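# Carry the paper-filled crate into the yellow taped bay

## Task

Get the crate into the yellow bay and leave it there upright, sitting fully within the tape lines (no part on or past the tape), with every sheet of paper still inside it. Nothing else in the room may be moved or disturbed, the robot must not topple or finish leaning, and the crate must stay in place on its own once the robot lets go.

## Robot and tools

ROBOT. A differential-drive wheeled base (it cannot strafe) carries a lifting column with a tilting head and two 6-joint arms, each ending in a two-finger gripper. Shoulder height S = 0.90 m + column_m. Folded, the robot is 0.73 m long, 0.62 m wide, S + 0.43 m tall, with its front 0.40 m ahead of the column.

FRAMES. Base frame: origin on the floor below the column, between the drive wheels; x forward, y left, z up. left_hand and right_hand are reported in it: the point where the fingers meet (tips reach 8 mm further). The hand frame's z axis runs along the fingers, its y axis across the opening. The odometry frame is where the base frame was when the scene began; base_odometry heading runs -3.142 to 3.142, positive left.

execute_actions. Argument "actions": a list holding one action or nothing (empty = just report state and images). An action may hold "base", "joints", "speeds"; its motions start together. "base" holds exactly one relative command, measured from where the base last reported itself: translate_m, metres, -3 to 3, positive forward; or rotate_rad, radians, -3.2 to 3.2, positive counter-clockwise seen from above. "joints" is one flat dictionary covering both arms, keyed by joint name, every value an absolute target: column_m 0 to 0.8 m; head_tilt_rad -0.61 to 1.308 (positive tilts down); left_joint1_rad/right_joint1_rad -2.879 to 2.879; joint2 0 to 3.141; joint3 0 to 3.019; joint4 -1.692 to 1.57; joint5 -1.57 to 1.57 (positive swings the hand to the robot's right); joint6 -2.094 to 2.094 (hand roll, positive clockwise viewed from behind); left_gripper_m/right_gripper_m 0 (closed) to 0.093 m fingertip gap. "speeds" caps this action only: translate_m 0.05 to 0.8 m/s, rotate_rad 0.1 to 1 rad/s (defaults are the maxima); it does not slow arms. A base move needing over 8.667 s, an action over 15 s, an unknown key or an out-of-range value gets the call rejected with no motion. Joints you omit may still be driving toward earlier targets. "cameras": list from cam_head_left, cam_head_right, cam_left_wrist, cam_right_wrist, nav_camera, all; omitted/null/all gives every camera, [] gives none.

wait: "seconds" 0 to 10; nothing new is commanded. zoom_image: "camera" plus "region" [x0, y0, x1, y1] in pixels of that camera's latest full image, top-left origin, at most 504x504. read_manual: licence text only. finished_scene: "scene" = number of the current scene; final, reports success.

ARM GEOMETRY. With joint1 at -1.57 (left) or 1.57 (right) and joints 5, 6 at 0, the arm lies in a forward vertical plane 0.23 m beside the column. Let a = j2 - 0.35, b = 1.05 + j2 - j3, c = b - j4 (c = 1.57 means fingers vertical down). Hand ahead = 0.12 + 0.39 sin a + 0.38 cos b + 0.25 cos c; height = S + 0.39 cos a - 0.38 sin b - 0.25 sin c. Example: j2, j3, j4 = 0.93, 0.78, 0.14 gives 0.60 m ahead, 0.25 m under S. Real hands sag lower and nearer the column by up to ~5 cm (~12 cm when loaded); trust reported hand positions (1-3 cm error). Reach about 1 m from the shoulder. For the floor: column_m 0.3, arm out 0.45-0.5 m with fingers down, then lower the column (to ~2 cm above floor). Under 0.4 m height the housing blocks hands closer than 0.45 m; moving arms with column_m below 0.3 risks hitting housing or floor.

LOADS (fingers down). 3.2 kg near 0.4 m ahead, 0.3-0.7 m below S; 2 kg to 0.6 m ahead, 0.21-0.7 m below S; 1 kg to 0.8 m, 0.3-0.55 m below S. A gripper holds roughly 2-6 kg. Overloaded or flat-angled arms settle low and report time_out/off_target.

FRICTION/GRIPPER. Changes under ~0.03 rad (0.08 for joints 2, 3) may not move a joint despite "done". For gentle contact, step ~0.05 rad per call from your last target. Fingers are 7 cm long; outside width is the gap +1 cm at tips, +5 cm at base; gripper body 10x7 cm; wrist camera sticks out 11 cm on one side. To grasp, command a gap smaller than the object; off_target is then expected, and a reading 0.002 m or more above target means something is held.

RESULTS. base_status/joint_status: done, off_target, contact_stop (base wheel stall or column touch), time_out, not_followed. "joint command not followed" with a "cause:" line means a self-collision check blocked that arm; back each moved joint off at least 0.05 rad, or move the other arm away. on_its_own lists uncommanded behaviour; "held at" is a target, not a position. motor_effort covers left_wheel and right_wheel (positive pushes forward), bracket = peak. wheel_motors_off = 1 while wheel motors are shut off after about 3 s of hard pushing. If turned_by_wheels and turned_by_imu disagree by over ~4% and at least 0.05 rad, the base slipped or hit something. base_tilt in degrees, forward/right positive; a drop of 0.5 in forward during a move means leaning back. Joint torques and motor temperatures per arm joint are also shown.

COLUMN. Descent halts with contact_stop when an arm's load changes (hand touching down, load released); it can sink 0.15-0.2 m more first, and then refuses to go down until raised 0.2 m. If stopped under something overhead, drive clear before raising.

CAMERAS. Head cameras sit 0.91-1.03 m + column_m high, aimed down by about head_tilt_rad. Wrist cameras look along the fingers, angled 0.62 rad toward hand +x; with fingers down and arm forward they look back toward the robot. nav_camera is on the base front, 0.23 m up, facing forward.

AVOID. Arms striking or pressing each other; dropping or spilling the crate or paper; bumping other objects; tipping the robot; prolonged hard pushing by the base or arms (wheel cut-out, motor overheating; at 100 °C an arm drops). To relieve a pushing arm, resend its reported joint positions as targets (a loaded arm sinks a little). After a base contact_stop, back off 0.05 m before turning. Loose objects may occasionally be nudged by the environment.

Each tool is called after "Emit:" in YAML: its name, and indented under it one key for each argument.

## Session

Emit:
execute_actions:
  actions: []

Scene clock: 0.00 s.
Joint torques (N m, as the arm reports them, + toward a larger angle): no reading
Motor temperatures (°C, as the motors report them): left_arm=[30 27 31 28 27 29] | right_arm=[30 29 31 29 28 29]
base_odometry: x=+0.000 y=+0.000 heading=+0.000 (m, m, rad; odometry frame)
turned_by_wheels: +0.000 (rad since the last result)
turned_by_imu: +0.000 (rad since the last result)
base_tilt: forward=-0.2 right=-0.5 (deg)
base_status: not commanded
joint_positions: column_m=+0.554 head_tilt_rad=+0.871 left_joint1_rad=-1.601 left_joint2_rad=+0.918 left_joint3_rad=+0.417 left_joint4_rad=-0.928 left_joint5_rad=+0.005 left_joint6_rad=-0.104 left_gripper_m=+0.095 right_joint1_rad=+1.554 right_joint2_rad=+0.872 right_joint3_rad=+0.384 right_joint4_rad=-0.985 right_joint5_rad=+0.052 right_joint6_rad=-0.086 right_gripper_m=+0.094
joint_status: not commanded
wheel_motors_off: 0
motor_effort: left_wheel=+3 right_wheel=+2 (%)
left_hand: x=+0.1471 y=+0.2173 z=+1.2465 quat_wxyz=(+0.437, +0.035, -0.898, -0.012) (m; base frame)
right_hand: x=+0.1310 y=-0.2376 z=+1.2645 quat_wxyz=(+0.458, +0.043, -0.888, +0.008) (m; base frame)
pictures: cam_head_left, cam_head_right, cam_left_wrist, cam_right_wrist, nav_camera
Images, in order (width x height): cam_head_left 672x504, cam_head_right 672x504, cam_left_wrist 504x504, cam_right_wrist 504x504, nav_camera 672x504.

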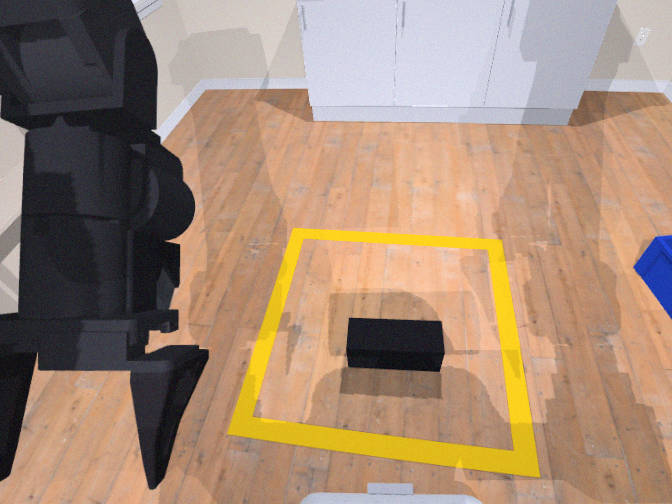

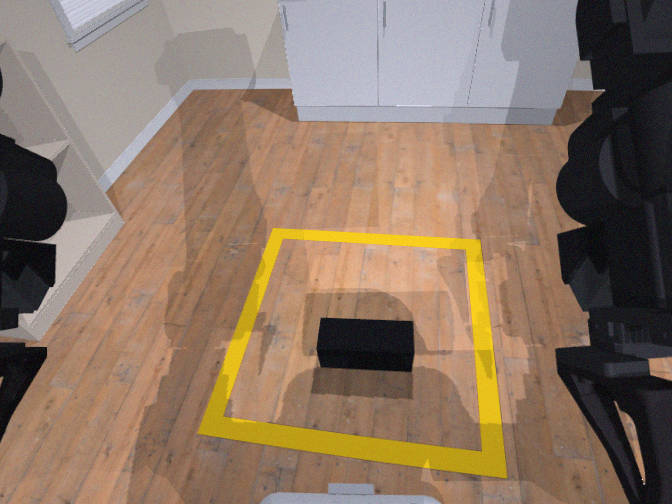

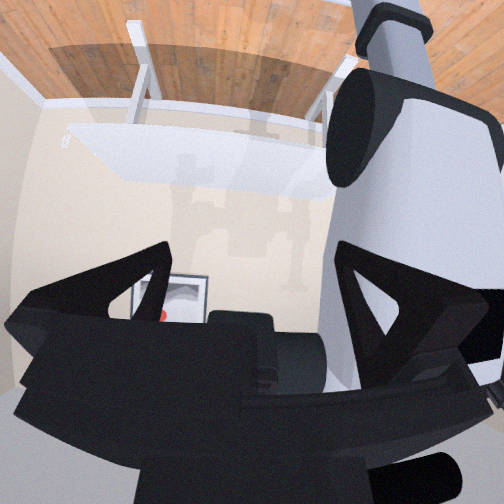

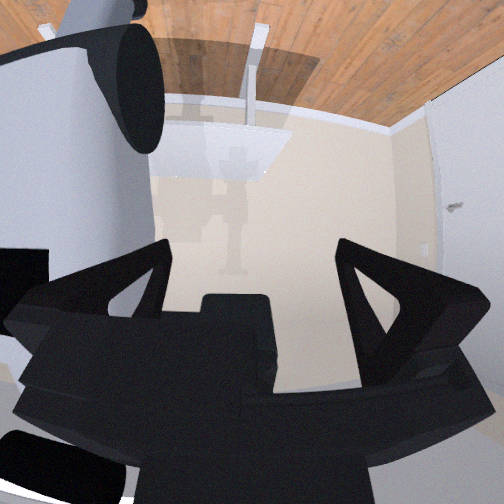

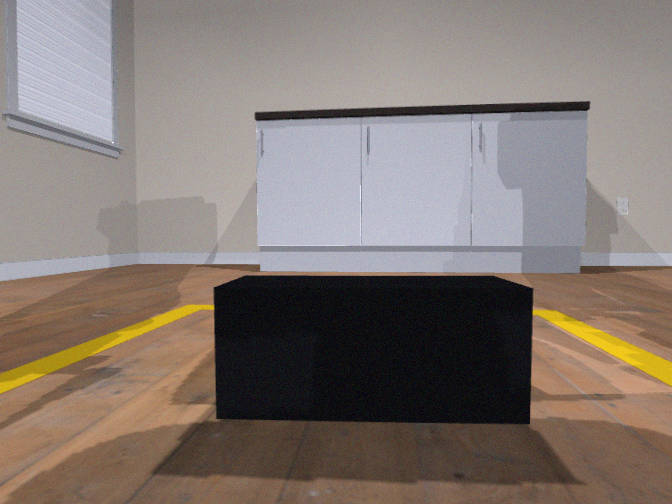

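Emit:
zoom_image:
  camera: "cam_head_right"
  region: [190, 210, 520, 490]

Emit:
execute_actions:
  actions:
    - {"base":{"rotate_rad":-0.85},"joints":{"column_m":0.45}}
  cameras: ["cam_head_left","cam_head_right","nav_camera"]

Region (190, 210, 520, 490) of cam_head_right's 672x504 image, scaled by 1.527, with more detail than that image has; it fills the top 428 rows of this view, and the rest is white.

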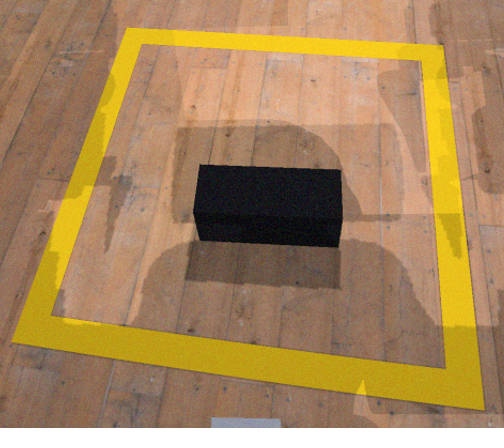

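Scene clock: 2.53 s.
Joint torques (N m, as the arm reports them, + toward a larger angle): left_arm=[ 0.6  -8.19 -0.71 -1.13  0.01  0.06] | right_arm=[ 2.41 -7.99 -1.19 -1.2   0.08  0.04]
Motor temperatures (°C, as the motors report them): left_arm=[30 27 31 28 27 29] | right_arm=[30 29 31 29 28 29]
base_odometry: x=+0.000 y=+0.000 heading=-0.849 (m, m, rad; odometry frame)
turned_by_wheels: -0.849 (rad since the last result)
turned_by_imu: -0.839 (rad since the last result)
base_tilt: forward=-0.1 right=-0.5 (deg)
base_status: done
joint_positions: column_m=+0.450 head_tilt_rad=+0.871 left_joint1_rad=-1.601 left_joint2_rad=+0.918 left_joint3_rad=+0.417 left_joint4_rad=-0.928 left_joint5_rad=+0.005 left_joint6_rad=-0.104 left_gripper_m=+0.095 right_joint1_rad=+1.554 right_joint2_rad=+0.872 right_joint3_rad=+0.384 right_joint4_rad=-0.985 right_joint5_rad=+0.052 right_joint6_rad=-0.086 right_gripper_m=+0.094
joint_status: all done
wheel_motors_off: 0
motor_effort: left_wheel=+0(42) right_wheel=+0(25) (%)
left_hand: x=+0.1471 y=+0.2173 z=+1.1426 quat_wxyz=(+0.437, +0.035, -0.898, -0.012) (m; base frame)
right_hand: x=+0.1310 y=-0.2376 z=+1.1606 quat_wxyz=(+0.458, +0.043, -0.888, +0.008) (m; base frame)
pictures: cam_head_left, cam_head_right, nav_camera
Images, in order (width x height): cam_head_left 672x504, cam_head_right 672x504, nav_camera 672x504.

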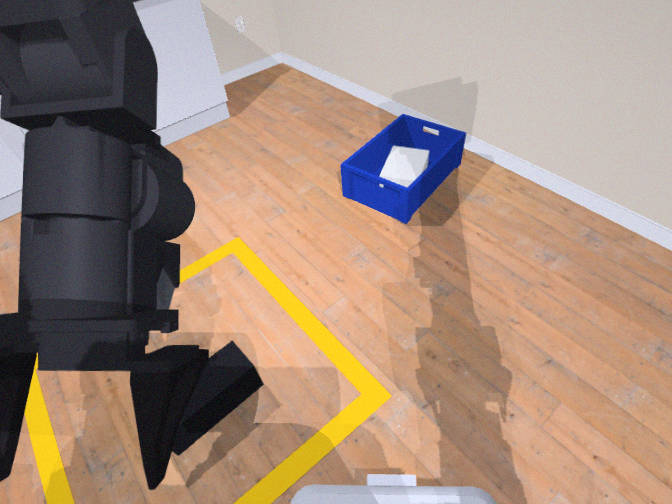

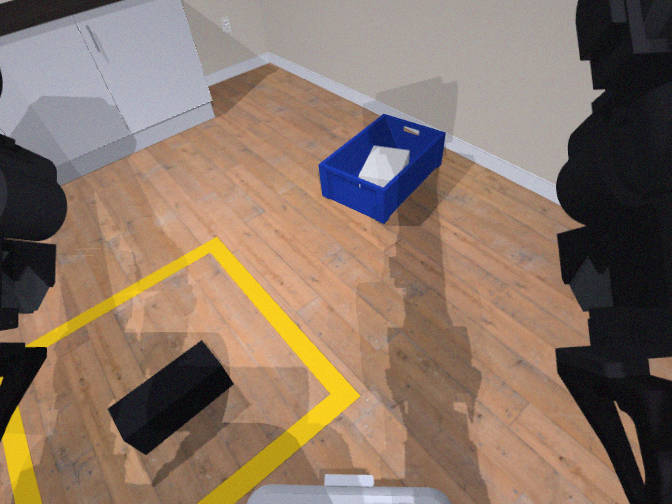

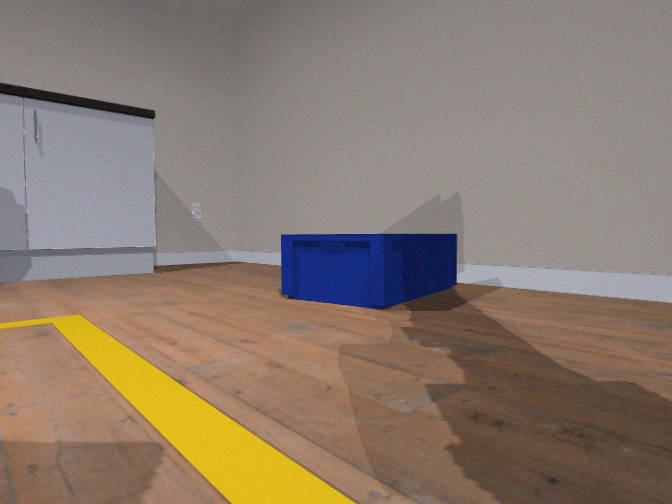

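Emit:
zoom_image:
  camera: "cam_head_right"
  region: [300, 100, 460, 240]

Emit:
zoom_image:
  camera: "cam_head_right"
  region: [80, 220, 380, 480]

Region (300, 100, 460, 240) of cam_head_right's 672x504 image, scaled by 3.150, with more detail than that image has; it fills the top 441 rows of this view, and the rest is white.

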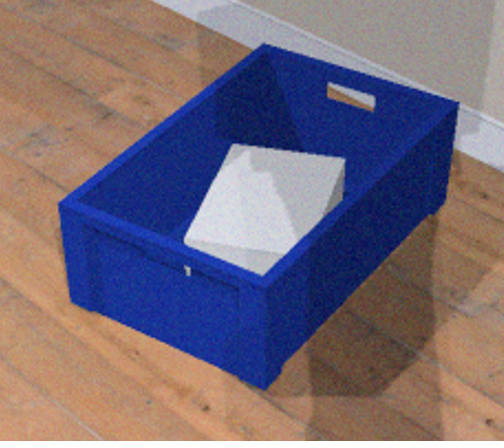

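Region (80, 220, 380, 480) of cam_head_right's 672x504 image, scaled by 1.680, with more detail than that image has; it fills the top 437 rows of this view, and the rest is white.

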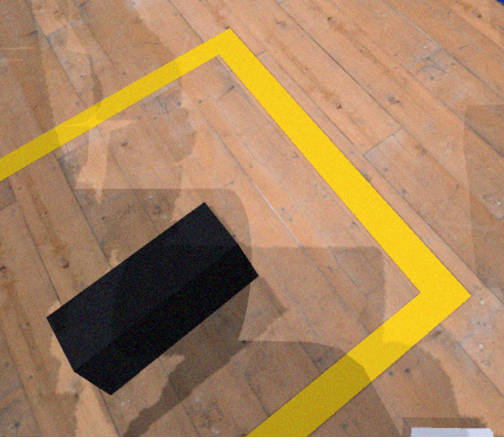

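Emit:
execute_actions:
  actions:
    - {"base":{"translate_m":0.865},"joints":{"right_joint1_rad":1.57,"right_joint2_rad":1.6,"right_joint3_rad":1.5,"right_joint4_rad":-0.4,"right_joint5_rad":0,"right_joint6_rad":-1.787,"column_m":0.33}}
  cameras: []

Emit:
execute_actions:
  actions:
    - {"base":{"rotate_rad":0.855},"joints":{"right_joint1_rad":1.57,"right_joint2_rad":2.345,"right_joint3_rad":2.16,"right_joint4_rad":-0.335,"right_joint5_rad":0,"right_joint6_rad":-1.787,"column_m":0.3,"head_tilt_rad":1.0}}
  cameras: ["cam_head_left","cam_head_right"]

Scene clock: 12.40 s.
Joint torques (N m, as the arm reports them, + toward a larger angle): left_arm=[ 0.58 -8.15 -1.05 -1.2   0.01  0.04] | right_arm=[  3.44 -21.78   3.98   0.49  -0.11  -0.07]
Motor temperatures (°C, as the motors report them): left_arm=[30 28 31 28 27 29] | right_arm=[31 30 31 29 28 29]
base_odometry: x=+0.571 y=-0.650 heading=-0.850 (m, m, rad; odometry frame)
turned_by_wheels: +0.000 (rad since the last result)
turned_by_imu: +0.000 (rad since the last result)
base_tilt: forward=-0.1 right=-0.5 (deg)
base_status: done
joint_positions: column_m=+0.330 head_tilt_rad=+0.871 left_joint1_rad=-1.601 left_joint2_rad=+0.918 left_joint3_rad=+0.417 left_joint4_rad=-0.928 left_joint5_rad=+0.005 left_joint6_rad=-0.104 left_gripper_m=+0.095 right_joint1_rad=+1.558 right_joint2_rad=+1.596 right_joint3_rad=+1.493 right_joint4_rad=-0.407 right_joint5_rad=+0.003 right_joint6_rad=-1.779 right_gripper_m=+0.095
joint_status: all done
wheel_motors_off: 0
motor_effort: left_wheel=-1(49) right_wheel=+0(47) (%)
left_hand: x=+0.1471 y=+0.2173 z=+1.0226 quat_wxyz=(+0.437, +0.035, -0.898, -0.012) (m; base frame)
right_hand: x=+0.6486 y=-0.2350 z=+0.7593 quat_wxyz=(+0.001, +0.775, -0.632, +0.010) (m; base frame)
pictures: none
No camera images: the call's "cameras" was empty. Leave "cameras" out to get every camera's image.

Scene clock: 14.57 s.
Joint torques (N m, as the arm reports them, + toward a larger angle): left_arm=[ 0.42 -8.33 -0.85 -1.16  0.01  0.03] | right_arm=[  2.47 -20.78   3.16   0.45  -0.08  -0.07]
Motor temperatures (°C, as the motors report them): left_arm=[30 28 31 28 27 29] | right_arm=[31 30 31 29 28 29]
base_odometry: x=+0.571 y=-0.650 heading=+0.005 (m, m, rad; odometry frame)
turned_by_wheels: +0.854 (rad since the last result)
turned_by_imu: +0.843 (rad since the last result)
base_tilt: forward=+0.0 right=-0.5 (deg)
base_status: done
joint_positions: column_m=+0.300 head_tilt_rad=+1.000 left_joint1_rad=-1.601 left_joint2_rad=+0.918 left_joint3_rad=+0.417 left_joint4_rad=-0.928 left_joint5_rad=+0.005 left_joint6_rad=-0.104 left_gripper_m=+0.095 right_joint1_rad=+1.570 right_joint2_rad=+2.344 right_joint3_rad=+2.155 right_joint4_rad=-0.337 right_joint5_rad=+0.002 right_joint6_rad=-1.779 right_gripper_m=+0.095
joint_status: all done
wheel_motors_off: 0
motor_effort: left_wheel=-1(47) right_wheel=+0(36) (%)
left_hand: x=+0.1471 y=+0.2173 z=+0.9926 quat_wxyz=(+0.437, +0.035, -0.898, -0.012) (m; base frame)
right_hand: x=+0.5987 y=-0.2263 z=+0.4362 quat_wxyz=(+0.002, +0.777, -0.630, +0.000) (m; base frame)
pictures: cam_head_left, cam_head_right
Images, in order (width x height): cam_head_left 672x504, cam_head_right 672x504.

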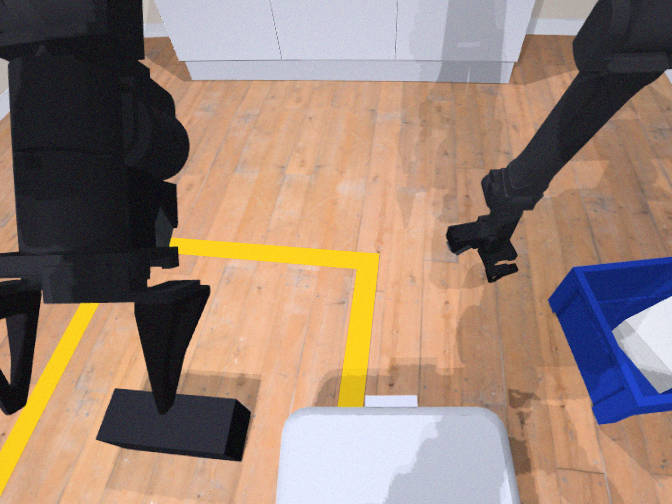

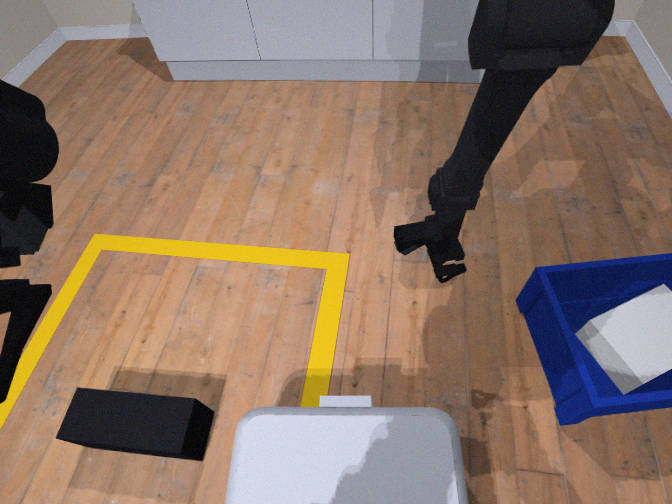

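Emit:
execute_actions:
  actions:
    - {"base":{"translate_m":0.81},"joints":{"column_m":0.16}}
  cameras: []

Emit:
execute_actions:
  actions:
    - {"base":{"rotate_rad":-1.687},"joints":{"column_m":0.14}}
  cameras: ["cam_head_left","cam_head_right","cam_right_wrist","nav_camera"]

Scene clock: 18.77 s.
Joint torques (N m, as the arm reports them, + toward a larger angle): left_arm=[ 0.55 -9.17 -0.84 -1.13  0.    0.05] | right_arm=[  3.07 -20.55   2.96   0.36  -0.09  -0.05]
Motor temperatures (°C, as the motors report them): left_arm=[30 28 31 28 27 29] | right_arm=[31 31 31 29 28 29]
base_odometry: x=+1.381 y=-0.646 heading=+0.005 (m, m, rad; odometry frame)
turned_by_wheels: +0.000 (rad since the last result)
turned_by_imu: +0.000 (rad since the last result)
base_tilt: forward=-0.1 right=-0.5 (deg)
base_status: done
joint_positions: column_m=+0.160 head_tilt_rad=+1.001 left_joint1_rad=-1.601 left_joint2_rad=+0.918 left_joint3_rad=+0.418 left_joint4_rad=-0.928 left_joint5_rad=+0.005 left_joint6_rad=-0.104 left_gripper_m=+0.095 right_joint1_rad=+1.570 right_joint2_rad=+2.343 right_joint3_rad=+2.155 right_joint4_rad=-0.337 right_joint5_rad=+0.002 right_joint6_rad=-1.779 right_gripper_m=+0.095
joint_status: all done
wheel_motors_off: 0
motor_effort: left_wheel=+0(47) right_wheel=-1(45) (%)
left_hand: x=+0.1477 y=+0.2173 z=+0.8524 quat_wxyz=(+0.437, +0.035, -0.899, -0.012) (m; base frame)
right_hand: x=+0.5992 y=-0.2263 z=+0.2965 quat_wxyz=(+0.002, +0.777, -0.630, +0.000) (m; base frame)
pictures: none
No camera images: the call's "cameras" was empty. Leave "cameras" out to get every camera's image.

Scene clock: 21.77 s.
Joint torques (N m, as the arm reports them, + toward a larger angle): left_arm=[ 0.44 -8.14 -0.88 -1.09  0.02  0.04] | right_arm=[  3.01 -20.5    3.07   0.3   -0.07  -0.03]
Motor temperatures (°C, as the motors report them): left_arm=[30 28 31 28 27 29] | right_arm=[30 31 31 29 28 29]
base_odometry: x=+1.381 y=-0.646 heading=-1.682 (m, m, rad; odometry frame)
turned_by_wheels: -1.686 (rad since the last result)
turned_by_imu: -1.669 (rad since the last result)
base_tilt: forward=-0.1 right=-0.6 (deg)
base_status: done
joint_positions: column_m=+0.140 head_tilt_rad=+1.001 left_joint1_rad=-1.601 left_joint2_rad=+0.918 left_joint3_rad=+0.418 left_joint4_rad=-0.928 left_joint5_rad=+0.005 left_joint6_rad=-0.104 left_gripper_m=+0.095 right_joint1_rad=+1.563 right_joint2_rad=+2.343 right_joint3_rad=+2.155 right_joint4_rad=-0.337 right_joint5_rad=+0.002 right_joint6_rad=-1.779 right_gripper_m=+0.095
joint_status: all done
wheel_motors_off: 0
motor_effort: left_wheel=+1(35) right_wheel=-1(46) (%)
left_hand: x=+0.1477 y=+0.2173 z=+0.8324 quat_wxyz=(+0.437, +0.035, -0.899, -0.012) (m; base frame)
right_hand: x=+0.5992 y=-0.2326 z=+0.2765 quat_wxyz=(+0.004, +0.776, -0.631, +0.002) (m; base frame)
pictures: cam_head_left, cam_head_right, cam_right_wrist, nav_camera
Images, in order (width x height): cam_head_left 672x504, cam_head_right 672x504, cam_right_wrist 504x504, nav_camera 672x504.

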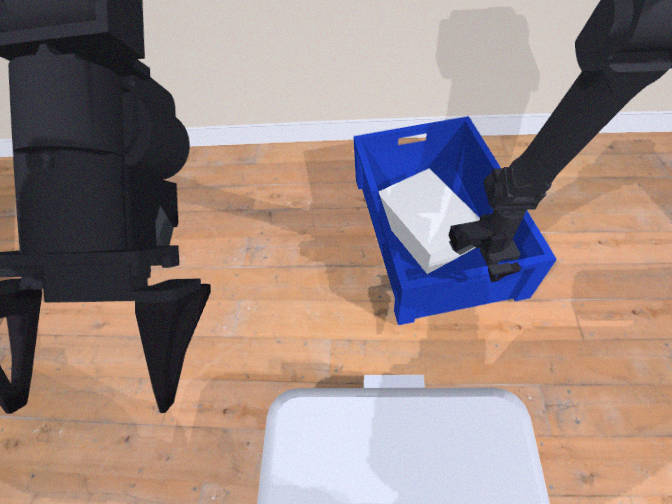

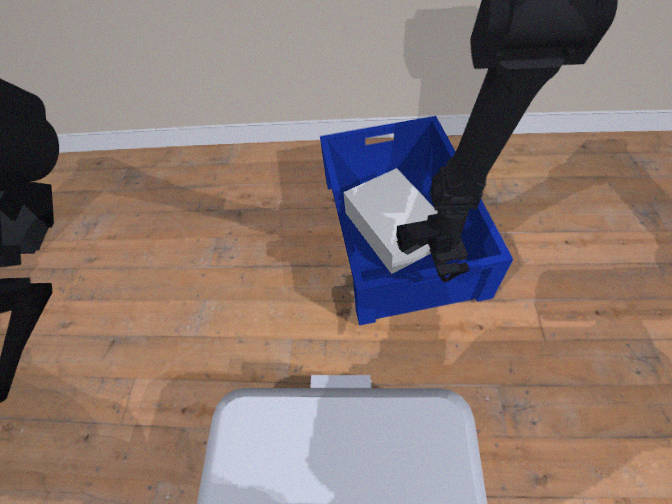

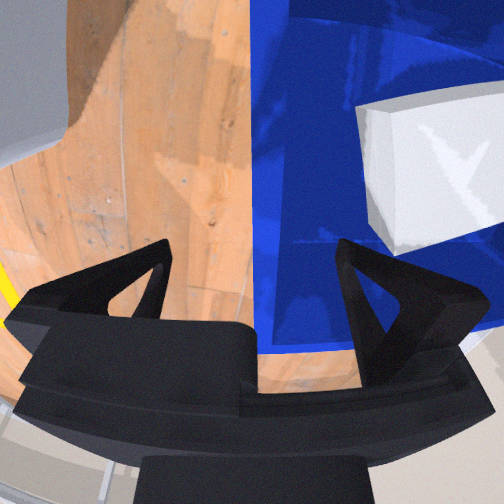

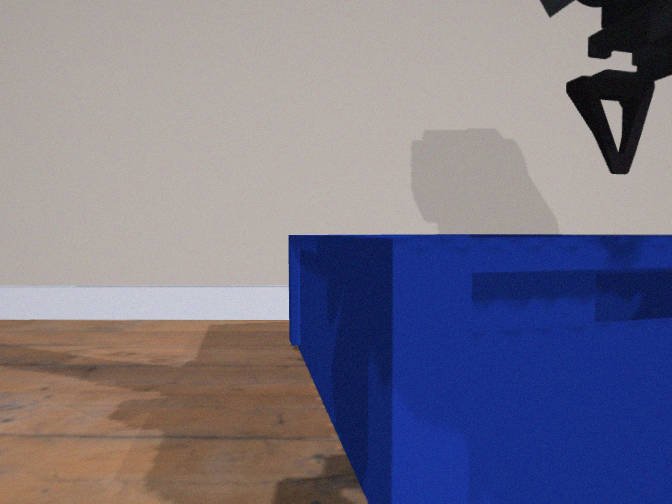

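Emit:
execute_actions:
  actions:
    - {"base":{"translate_m":0.011},"joints":{"column_m":0.04,"right_gripper_m":0.07}}
  cameras: ["cam_right_wrist","nav_camera"]

Emit:
execute_actions:
  actions:
    - {"joints":{"right_gripper_m":0.0}}
  cameras: ["cam_right_wrist","nav_camera"]

Scene clock: 24.30 s.
Joint torques (N m, as the arm reports them, + toward a larger angle): left_arm=[ 0.54 -8.14 -0.86 -1.14  0.02  0.05] | right_arm=[  2.9  -20.81   3.17   0.4   -0.05  -0.03]
Motor temperatures (°C, as the motors report them): left_arm=[30 28 31 28 27 29] | right_arm=[31 31 31 29 28 29]
base_odometry: x=+1.380 y=-0.656 heading=-1.682 (m, m, rad; odometry frame)
turned_by_wheels: +0.000 (rad since the last result)
turned_by_imu: +0.000 (rad since the last result)
base_tilt: forward=-0.1 right=-0.5 (deg)
base_status: done
joint_positions: column_m=+0.040 head_tilt_rad=+1.001 left_joint1_rad=-1.601 left_joint2_rad=+0.917 left_joint3_rad=+0.416 left_joint4_rad=-0.928 left_joint5_rad=+0.005 left_joint6_rad=-0.104 left_gripper_m=+0.095 right_joint1_rad=+1.563 right_joint2_rad=+2.343 right_joint3_rad=+2.156 right_joint4_rad=-0.337 right_joint5_rad=+0.002 right_joint6_rad=-1.780 right_gripper_m=+0.070
joint_status: all done
wheel_motors_off: 0
motor_effort: left_wheel=+2(46) right_wheel=+1(34) (%)
left_hand: x=+0.1469 y=+0.2173 z=+0.7327 quat_wxyz=(+0.437, +0.035, -0.898, -0.012) (m; base frame)
right_hand: x=+0.5999 y=-0.2326 z=+0.1768 quat_wxyz=(+0.003, +0.776, -0.631, +0.002) (m; base frame)
pictures: cam_right_wrist, nav_camera
Images, in order (width x height): cam_right_wrist 504x504, nav_camera 672x504.

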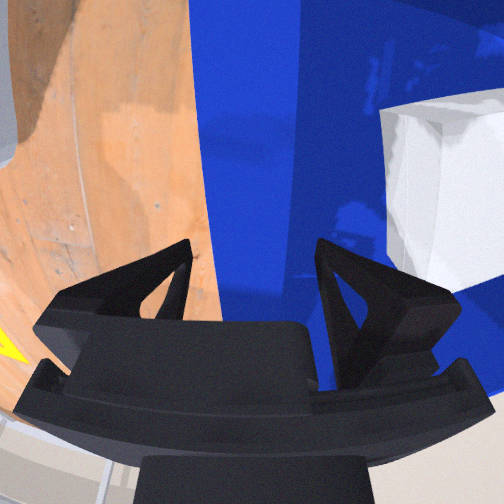

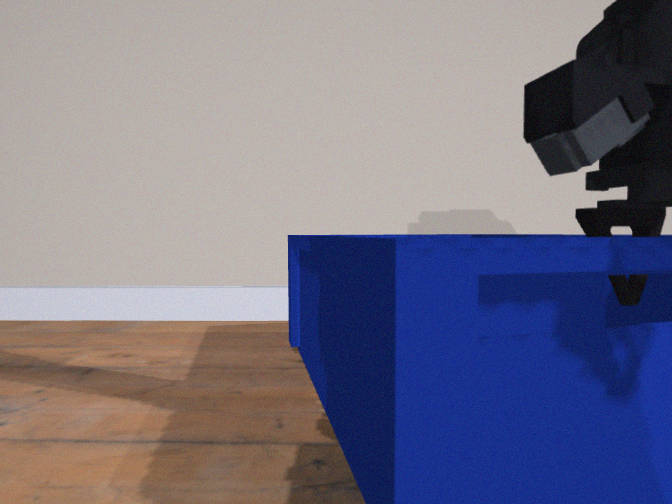

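Scene clock: 24.97 s.
Joint torques (N m, as the arm reports them, + toward a larger angle): left_arm=[ 0.65 -8.23 -0.9  -1.12  0.01  0.04] | right_arm=[  3.32 -20.33   3.2    0.4   -0.07   0.03]
Motor temperatures (°C, as the motors report them): left_arm=[30 28 31 28 27 29] | right_arm=[31 31 31 29 28 29]
base_odometry: x=+1.380 y=-0.656 heading=-1.682 (m, m, rad; odometry frame)
turned_by_wheels: +0.000 (rad since the last result)
turned_by_imu: +0.000 (rad since the last result)
base_tilt: forward=-0.1 right=-0.5 (deg)
base_status: not commanded
joint_positions: column_m=+0.040 head_tilt_rad=+1.001 left_joint1_rad=-1.601 left_joint2_rad=+0.917 left_joint3_rad=+0.416 left_joint4_rad=-0.928 left_joint5_rad=+0.005 left_joint6_rad=-0.104 left_gripper_m=+0.095 right_joint1_rad=+1.563 right_joint2_rad=+2.343 right_joint3_rad=+2.155 right_joint4_rad=-0.337 right_joint5_rad=+0.002 right_joint6_rad=-1.785 right_gripper_m=+0.018
joint_status: right_gripper_m off_target (ended at +0.018, target +0.000)
wheel_motors_off: 0
motor_effort: left_wheel=+3(3) right_wheel=+1(1) (%)
left_hand: x=+0.1469 y=+0.2173 z=+0.7327 quat_wxyz=(+0.437, +0.035, -0.898, -0.012) (m; base frame)
right_hand: x=+0.5994 y=-0.2326 z=+0.1767 quat_wxyz=(+0.004, +0.777, -0.629, +0.002) (m; base frame)
pictures: cam_right_wrist, nav_camera
Images, in order (width x height): cam_right_wrist 504x504, nav_camera 672x504.

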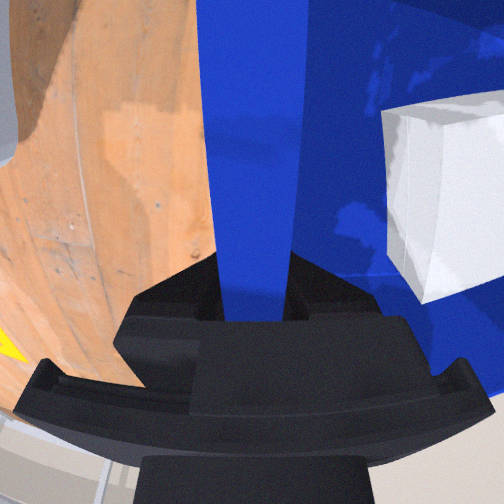

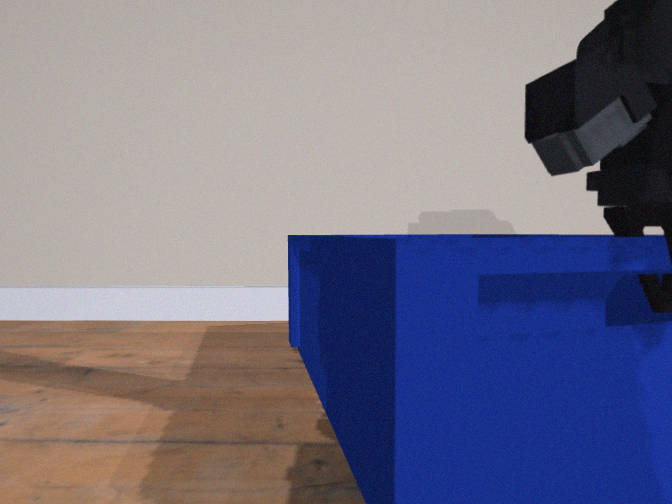

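Emit:
execute_actions:
  actions:
    - {"base":{"translate_m":-0.85},"speeds":{"translate_m":0.3},"joints":{"right_gripper_m":0.0,"right_joint6_rad":-1.65}}

Scene clock: 30.60 s.
Joint torques (N m, as the arm reports them, + toward a larger angle): left_arm=[ 0.65 -8.11 -0.97 -1.23  0.    0.03] | right_arm=[  1.76 -22.35   0.58  -0.74  -0.15  -0.14]
Motor temperatures (°C, as the motors report them): left_arm=[30 28 31 28 27 29] | right_arm=[31 32 31 29 28 29]
base_odometry: x=+1.474 y=+0.188 heading=-1.682 (m, m, rad; odometry frame)
turned_by_wheels: +0.000 (rad since the last result)
turned_by_imu: -0.001 (rad since the last result)
base_tilt: forward=-0.1 right=-0.5 (deg)
base_status: done
joint_positions: column_m=+0.040 head_tilt_rad=+1.001 left_joint1_rad=-1.601 left_joint2_rad=+0.917 left_joint3_rad=+0.415 left_joint4_rad=-0.928 left_joint5_rad=+0.005 left_joint6_rad=-0.104 left_gripper_m=+0.095 right_joint1_rad=+1.580 right_joint2_rad=+2.354 right_joint3_rad=+2.191 right_joint4_rad=-0.305 right_joint5_rad=+0.004 right_joint6_rad=-1.634 right_gripper_m=+0.018
joint_status: right_gripper_m off_target (ended at +0.018, target +0.000); the others done
wheel_motors_off: 0
motor_effort: left_wheel=-2(45) right_wheel=+0(52) (%)
left_hand: x=+0.1465 y=+0.2173 z=+0.7329 quat_wxyz=(+0.438, +0.035, -0.898, -0.012) (m; base frame)
right_hand: x=+0.6212 y=-0.2177 z=+0.1766 quat_wxyz=(-0.021, +0.730, -0.683, +0.019) (m; base frame)
pictures: cam_head_left, cam_head_right, cam_left_wrist, cam_right_wrist, nav_camera
Images, in order (width x height): cam_head_left 672x504, cam_head_right 672x504, cam_left_wrist 504x504, cam_right_wrist 504x504, nav_camera 672x504.

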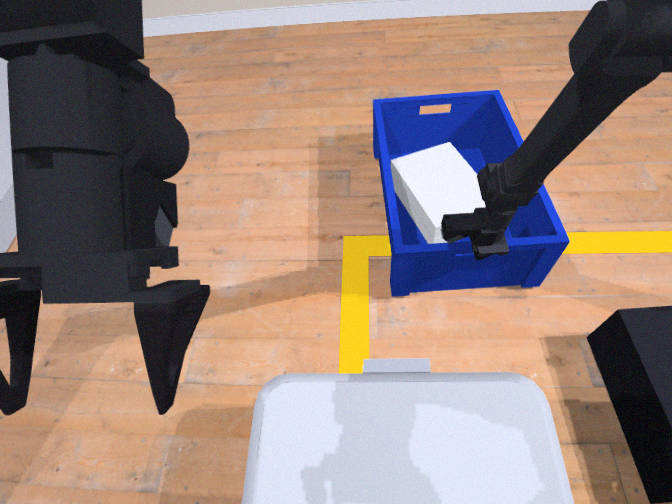

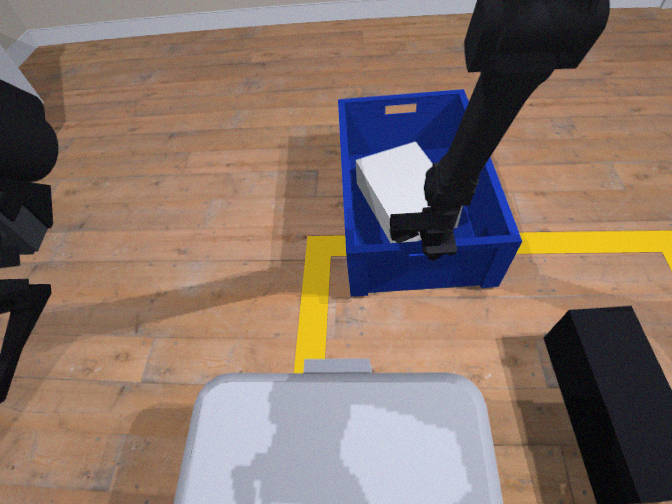

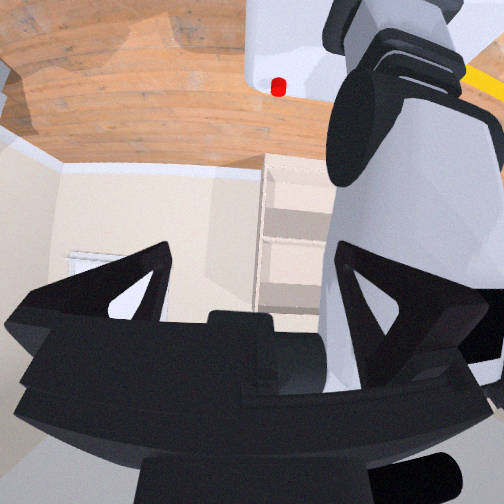

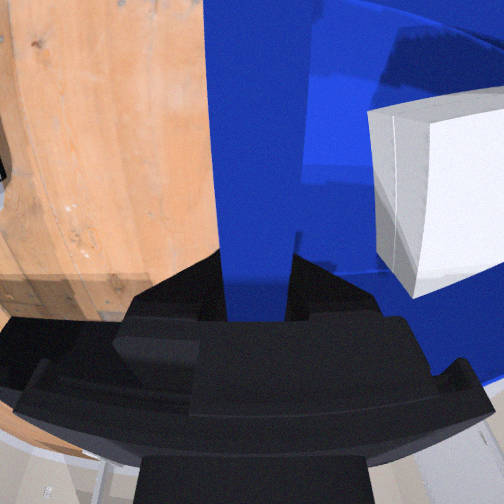

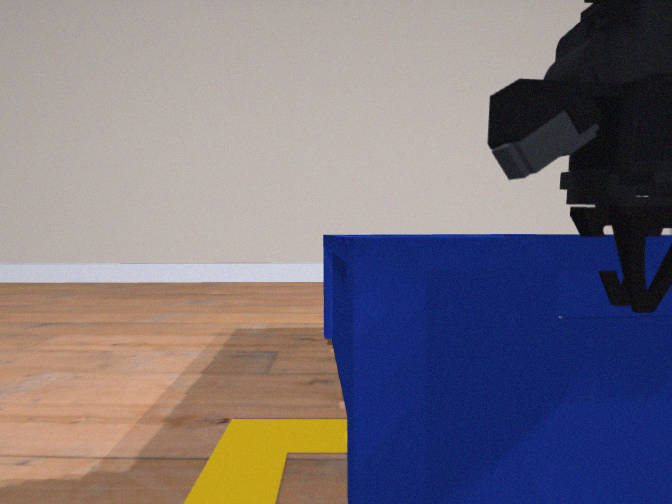

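Emit:
execute_actions:
  actions:
    - {"base":{"translate_m":-0.63},"speeds":{"translate_m":0.3},"joints":{"right_gripper_m":0.0,"right_joint6_rad":-1.5,"right_joint1_rad":1.55}}
  cameras: ["cam_head_left","cam_head_right","nav_camera"]

Scene clock: 34.67 s.
Joint torques (N m, as the arm reports them, + toward a larger angle): left_arm=[ 0.52 -7.82 -0.53 -1.06  0.01  0.04] | right_arm=[  1.36 -21.82   0.43  -0.82   0.08   0.32]
Motor temperatures (°C, as the motors report them): left_arm=[30 28 31 28 27 29] | right_arm=[31 32 31 29 28 29]
base_odometry: x=+1.544 y=+0.814 heading=-1.683 (m, m, rad; odometry frame)
turned_by_wheels: +0.000 (rad since the last result)
turned_by_imu: -0.001 (rad since the last result)
base_tilt: forward=-0.1 right=-0.5 (deg)
base_status: done
joint_positions: column_m=+0.040 head_tilt_rad=+1.001 left_joint1_rad=-1.601 left_joint2_rad=+0.916 left_joint3_rad=+0.415 left_joint4_rad=-0.928 left_joint5_rad=+0.005 left_joint6_rad=-0.104 left_gripper_m=+0.095 right_joint1_rad=+1.570 right_joint2_rad=+2.355 right_joint3_rad=+2.195 right_joint4_rad=-0.300 right_joint5_rad=-0.004 right_joint6_rad=-1.531 right_gripper_m=+0.018
joint_status: right_joint1_rad time_out (moved -0.010 of -0.030); right_joint6_rad time_out (moved +0.103 of +0.134); right_gripper_m off_target (ended at +0.018, target +0.000)
wheel_motors_off: 0
motor_effort: left_wheel=-1(37) right_wheel=+0(33) (%)
left_hand: x=+0.1466 y=+0.2173 z=+0.7329 quat_wxyz=(+0.437, +0.035, -0.898, -0.012) (m; base frame)
right_hand: x=+0.6235 y=-0.2259 z=+0.1765 quat_wxyz=(-0.024, +0.692, -0.721, +0.021) (m; base frame)
pictures: cam_head_left, cam_head_right, nav_camera
Images, in order (width x height): cam_head_left 672x504, cam_head_right 672x504, nav_camera 672x504.

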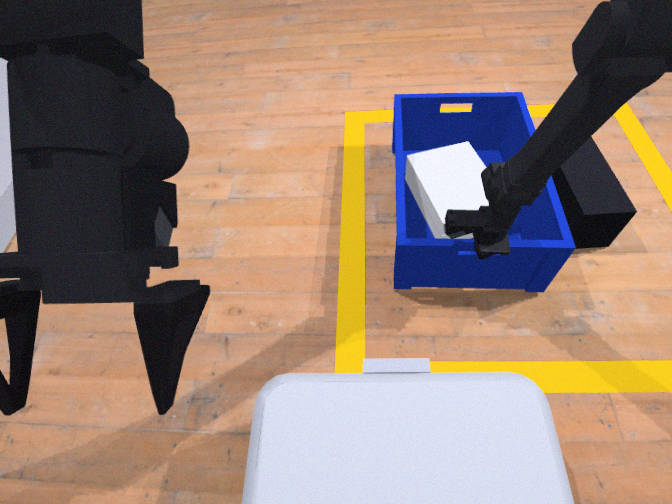

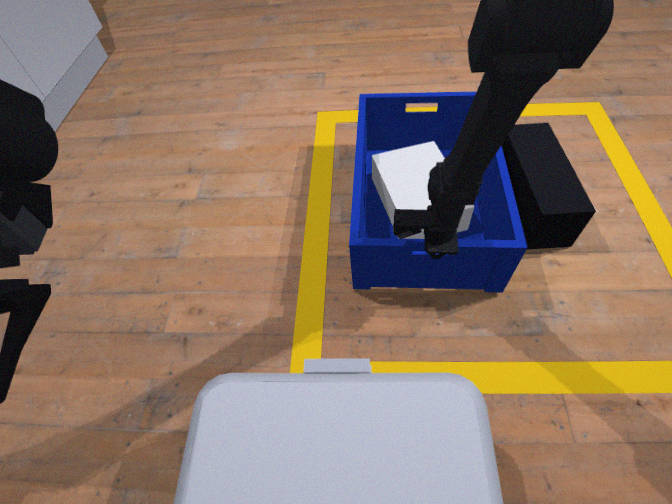

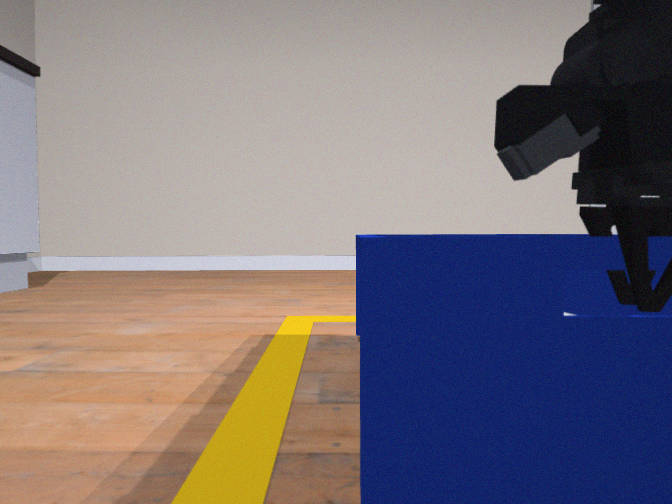

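Emit:
execute_actions:
  actions:
    - {"base":{"translate_m":0.02},"joints":{"right_gripper_m":0.07,"right_joint6_rad":-1.535,"right_joint1_rad":1.57}}
  cameras: ["cam_right_wrist"]

Emit:
execute_actions:
  actions:
    - {"joints":{"column_m":0.12}}
  cameras: ["cam_head_left","cam_head_right","cam_right_wrist","nav_camera"]

Scene clock: 36.23 s.
Joint torques (N m, as the arm reports them, + toward a larger angle): left_arm=[ 0.69 -8.2  -1.   -1.23  0.02  0.04] | right_arm=[  2.59 -21.17   2.74  -0.14   0.06   0.03]
Motor temperatures (°C, as the motors report them): left_arm=[30 28 31 28 27 29] | right_arm=[31 32 31 29 28 29]
base_odometry: x=+1.542 y=+0.794 heading=-1.683 (m, m, rad; odometry frame)
turned_by_wheels: +0.000 (rad since the last result)
turned_by_imu: +0.000 (rad since the last result)
base_tilt: forward=-0.1 right=-0.5 (deg)
base_status: done
joint_positions: column_m=+0.040 head_tilt_rad=+1.001 left_joint1_rad=-1.601 left_joint2_rad=+0.916 left_joint3_rad=+0.417 left_joint4_rad=-0.928 left_joint5_rad=+0.005 left_joint6_rad=-0.104 left_gripper_m=+0.095 right_joint1_rad=+1.570 right_joint2_rad=+2.351 right_joint3_rad=+2.161 right_joint4_rad=-0.324 right_joint5_rad=-0.003 right_joint6_rad=-1.538 right_gripper_m=+0.070
joint_status: all done
wheel_motors_off: 0
motor_effort: left_wheel=+0(29) right_wheel=+0(28) (%)
left_hand: x=+0.1474 y=+0.2173 z=+0.7326 quat_wxyz=(+0.437, +0.035, -0.899, -0.012) (m; base frame)
right_hand: x=+0.5998 y=-0.2261 z=+0.1734 quat_wxyz=(-0.004, +0.695, -0.719, +0.002) (m; base frame)
pictures: cam_right_wrist
Images, in order (width x height): cam_right_wrist 504x504.

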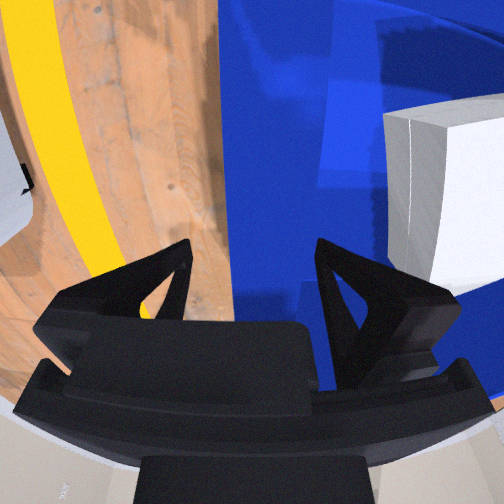

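Scene clock: 37.87 s.
Joint torques (N m, as the arm reports them, + toward a larger angle): left_arm=[ 0.63 -8.07 -0.91 -1.19  0.02  0.04] | right_arm=[  2.68 -21.74   2.65   0.     0.09   0.04]
Motor temperatures (°C, as the motors report them): left_arm=[30 28 31 28 27 29] | right_arm=[31 32 31 29 28 29]
base_odometry: x=+1.542 y=+0.794 heading=-1.683 (m, m, rad; odometry frame)
turned_by_wheels: +0.000 (rad since the last result)
turned_by_imu: +0.000 (rad since the last result)
base_tilt: forward=-0.1 right=-0.5 (deg)
base_status: not commanded
joint_positions: column_m=+0.120 head_tilt_rad=+1.001 left_joint1_rad=-1.601 left_joint2_rad=+0.916 left_joint3_rad=+0.417 left_joint4_rad=-0.928 left_joint5_rad=+0.005 left_joint6_rad=-0.104 left_gripper_m=+0.095 right_joint1_rad=+1.570 right_joint2_rad=+2.351 right_joint3_rad=+2.161 right_joint4_rad=-0.324 right_joint5_rad=-0.003 right_joint6_rad=-1.538 right_gripper_m=+0.070
joint_status: all done
wheel_motors_off: 0
motor_effort: left_wheel=+0(0) right_wheel=+0(0) (%)
left_hand: x=+0.1474 y=+0.2173 z=+0.8124 quat_wxyz=(+0.437, +0.035, -0.899, -0.012) (m; base frame)
right_hand: x=+0.5998 y=-0.2261 z=+0.2532 quat_wxyz=(-0.004, +0.695, -0.719, +0.002) (m; base frame)
pictures: cam_head_left, cam_head_right, cam_right_wrist, nav_camera
Images, in order (width x height): cam_head_left 672x504, cam_head_right 672x504, cam_right_wrist 504x504, nav_camera 672x504.

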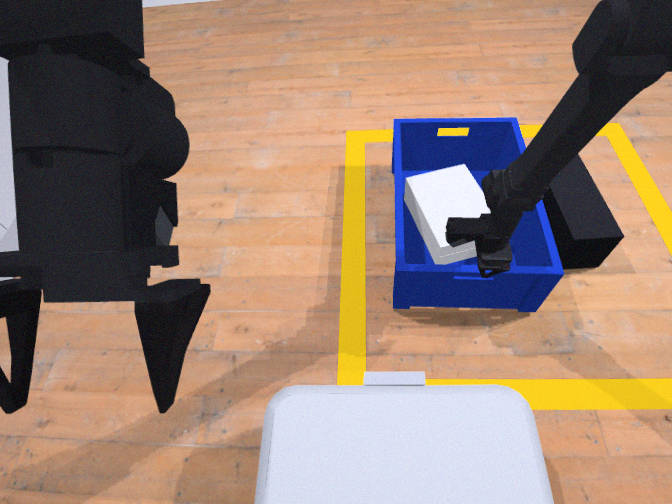

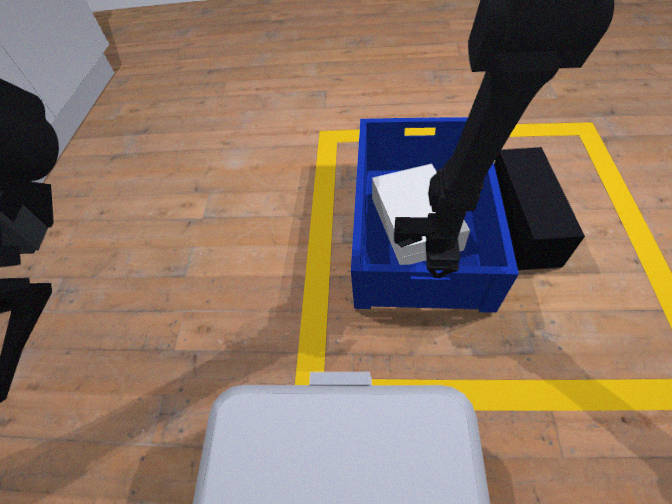

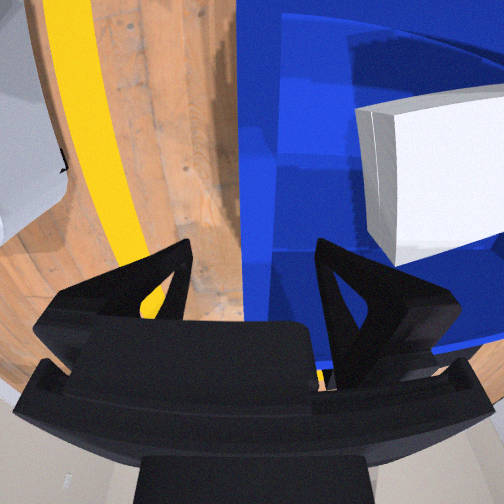

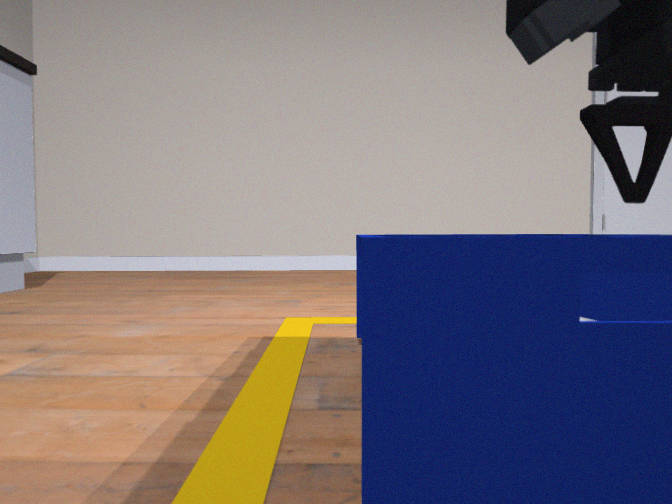

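Emit:
finished_scene:
  scene: 2

The scene is finished: the task was done.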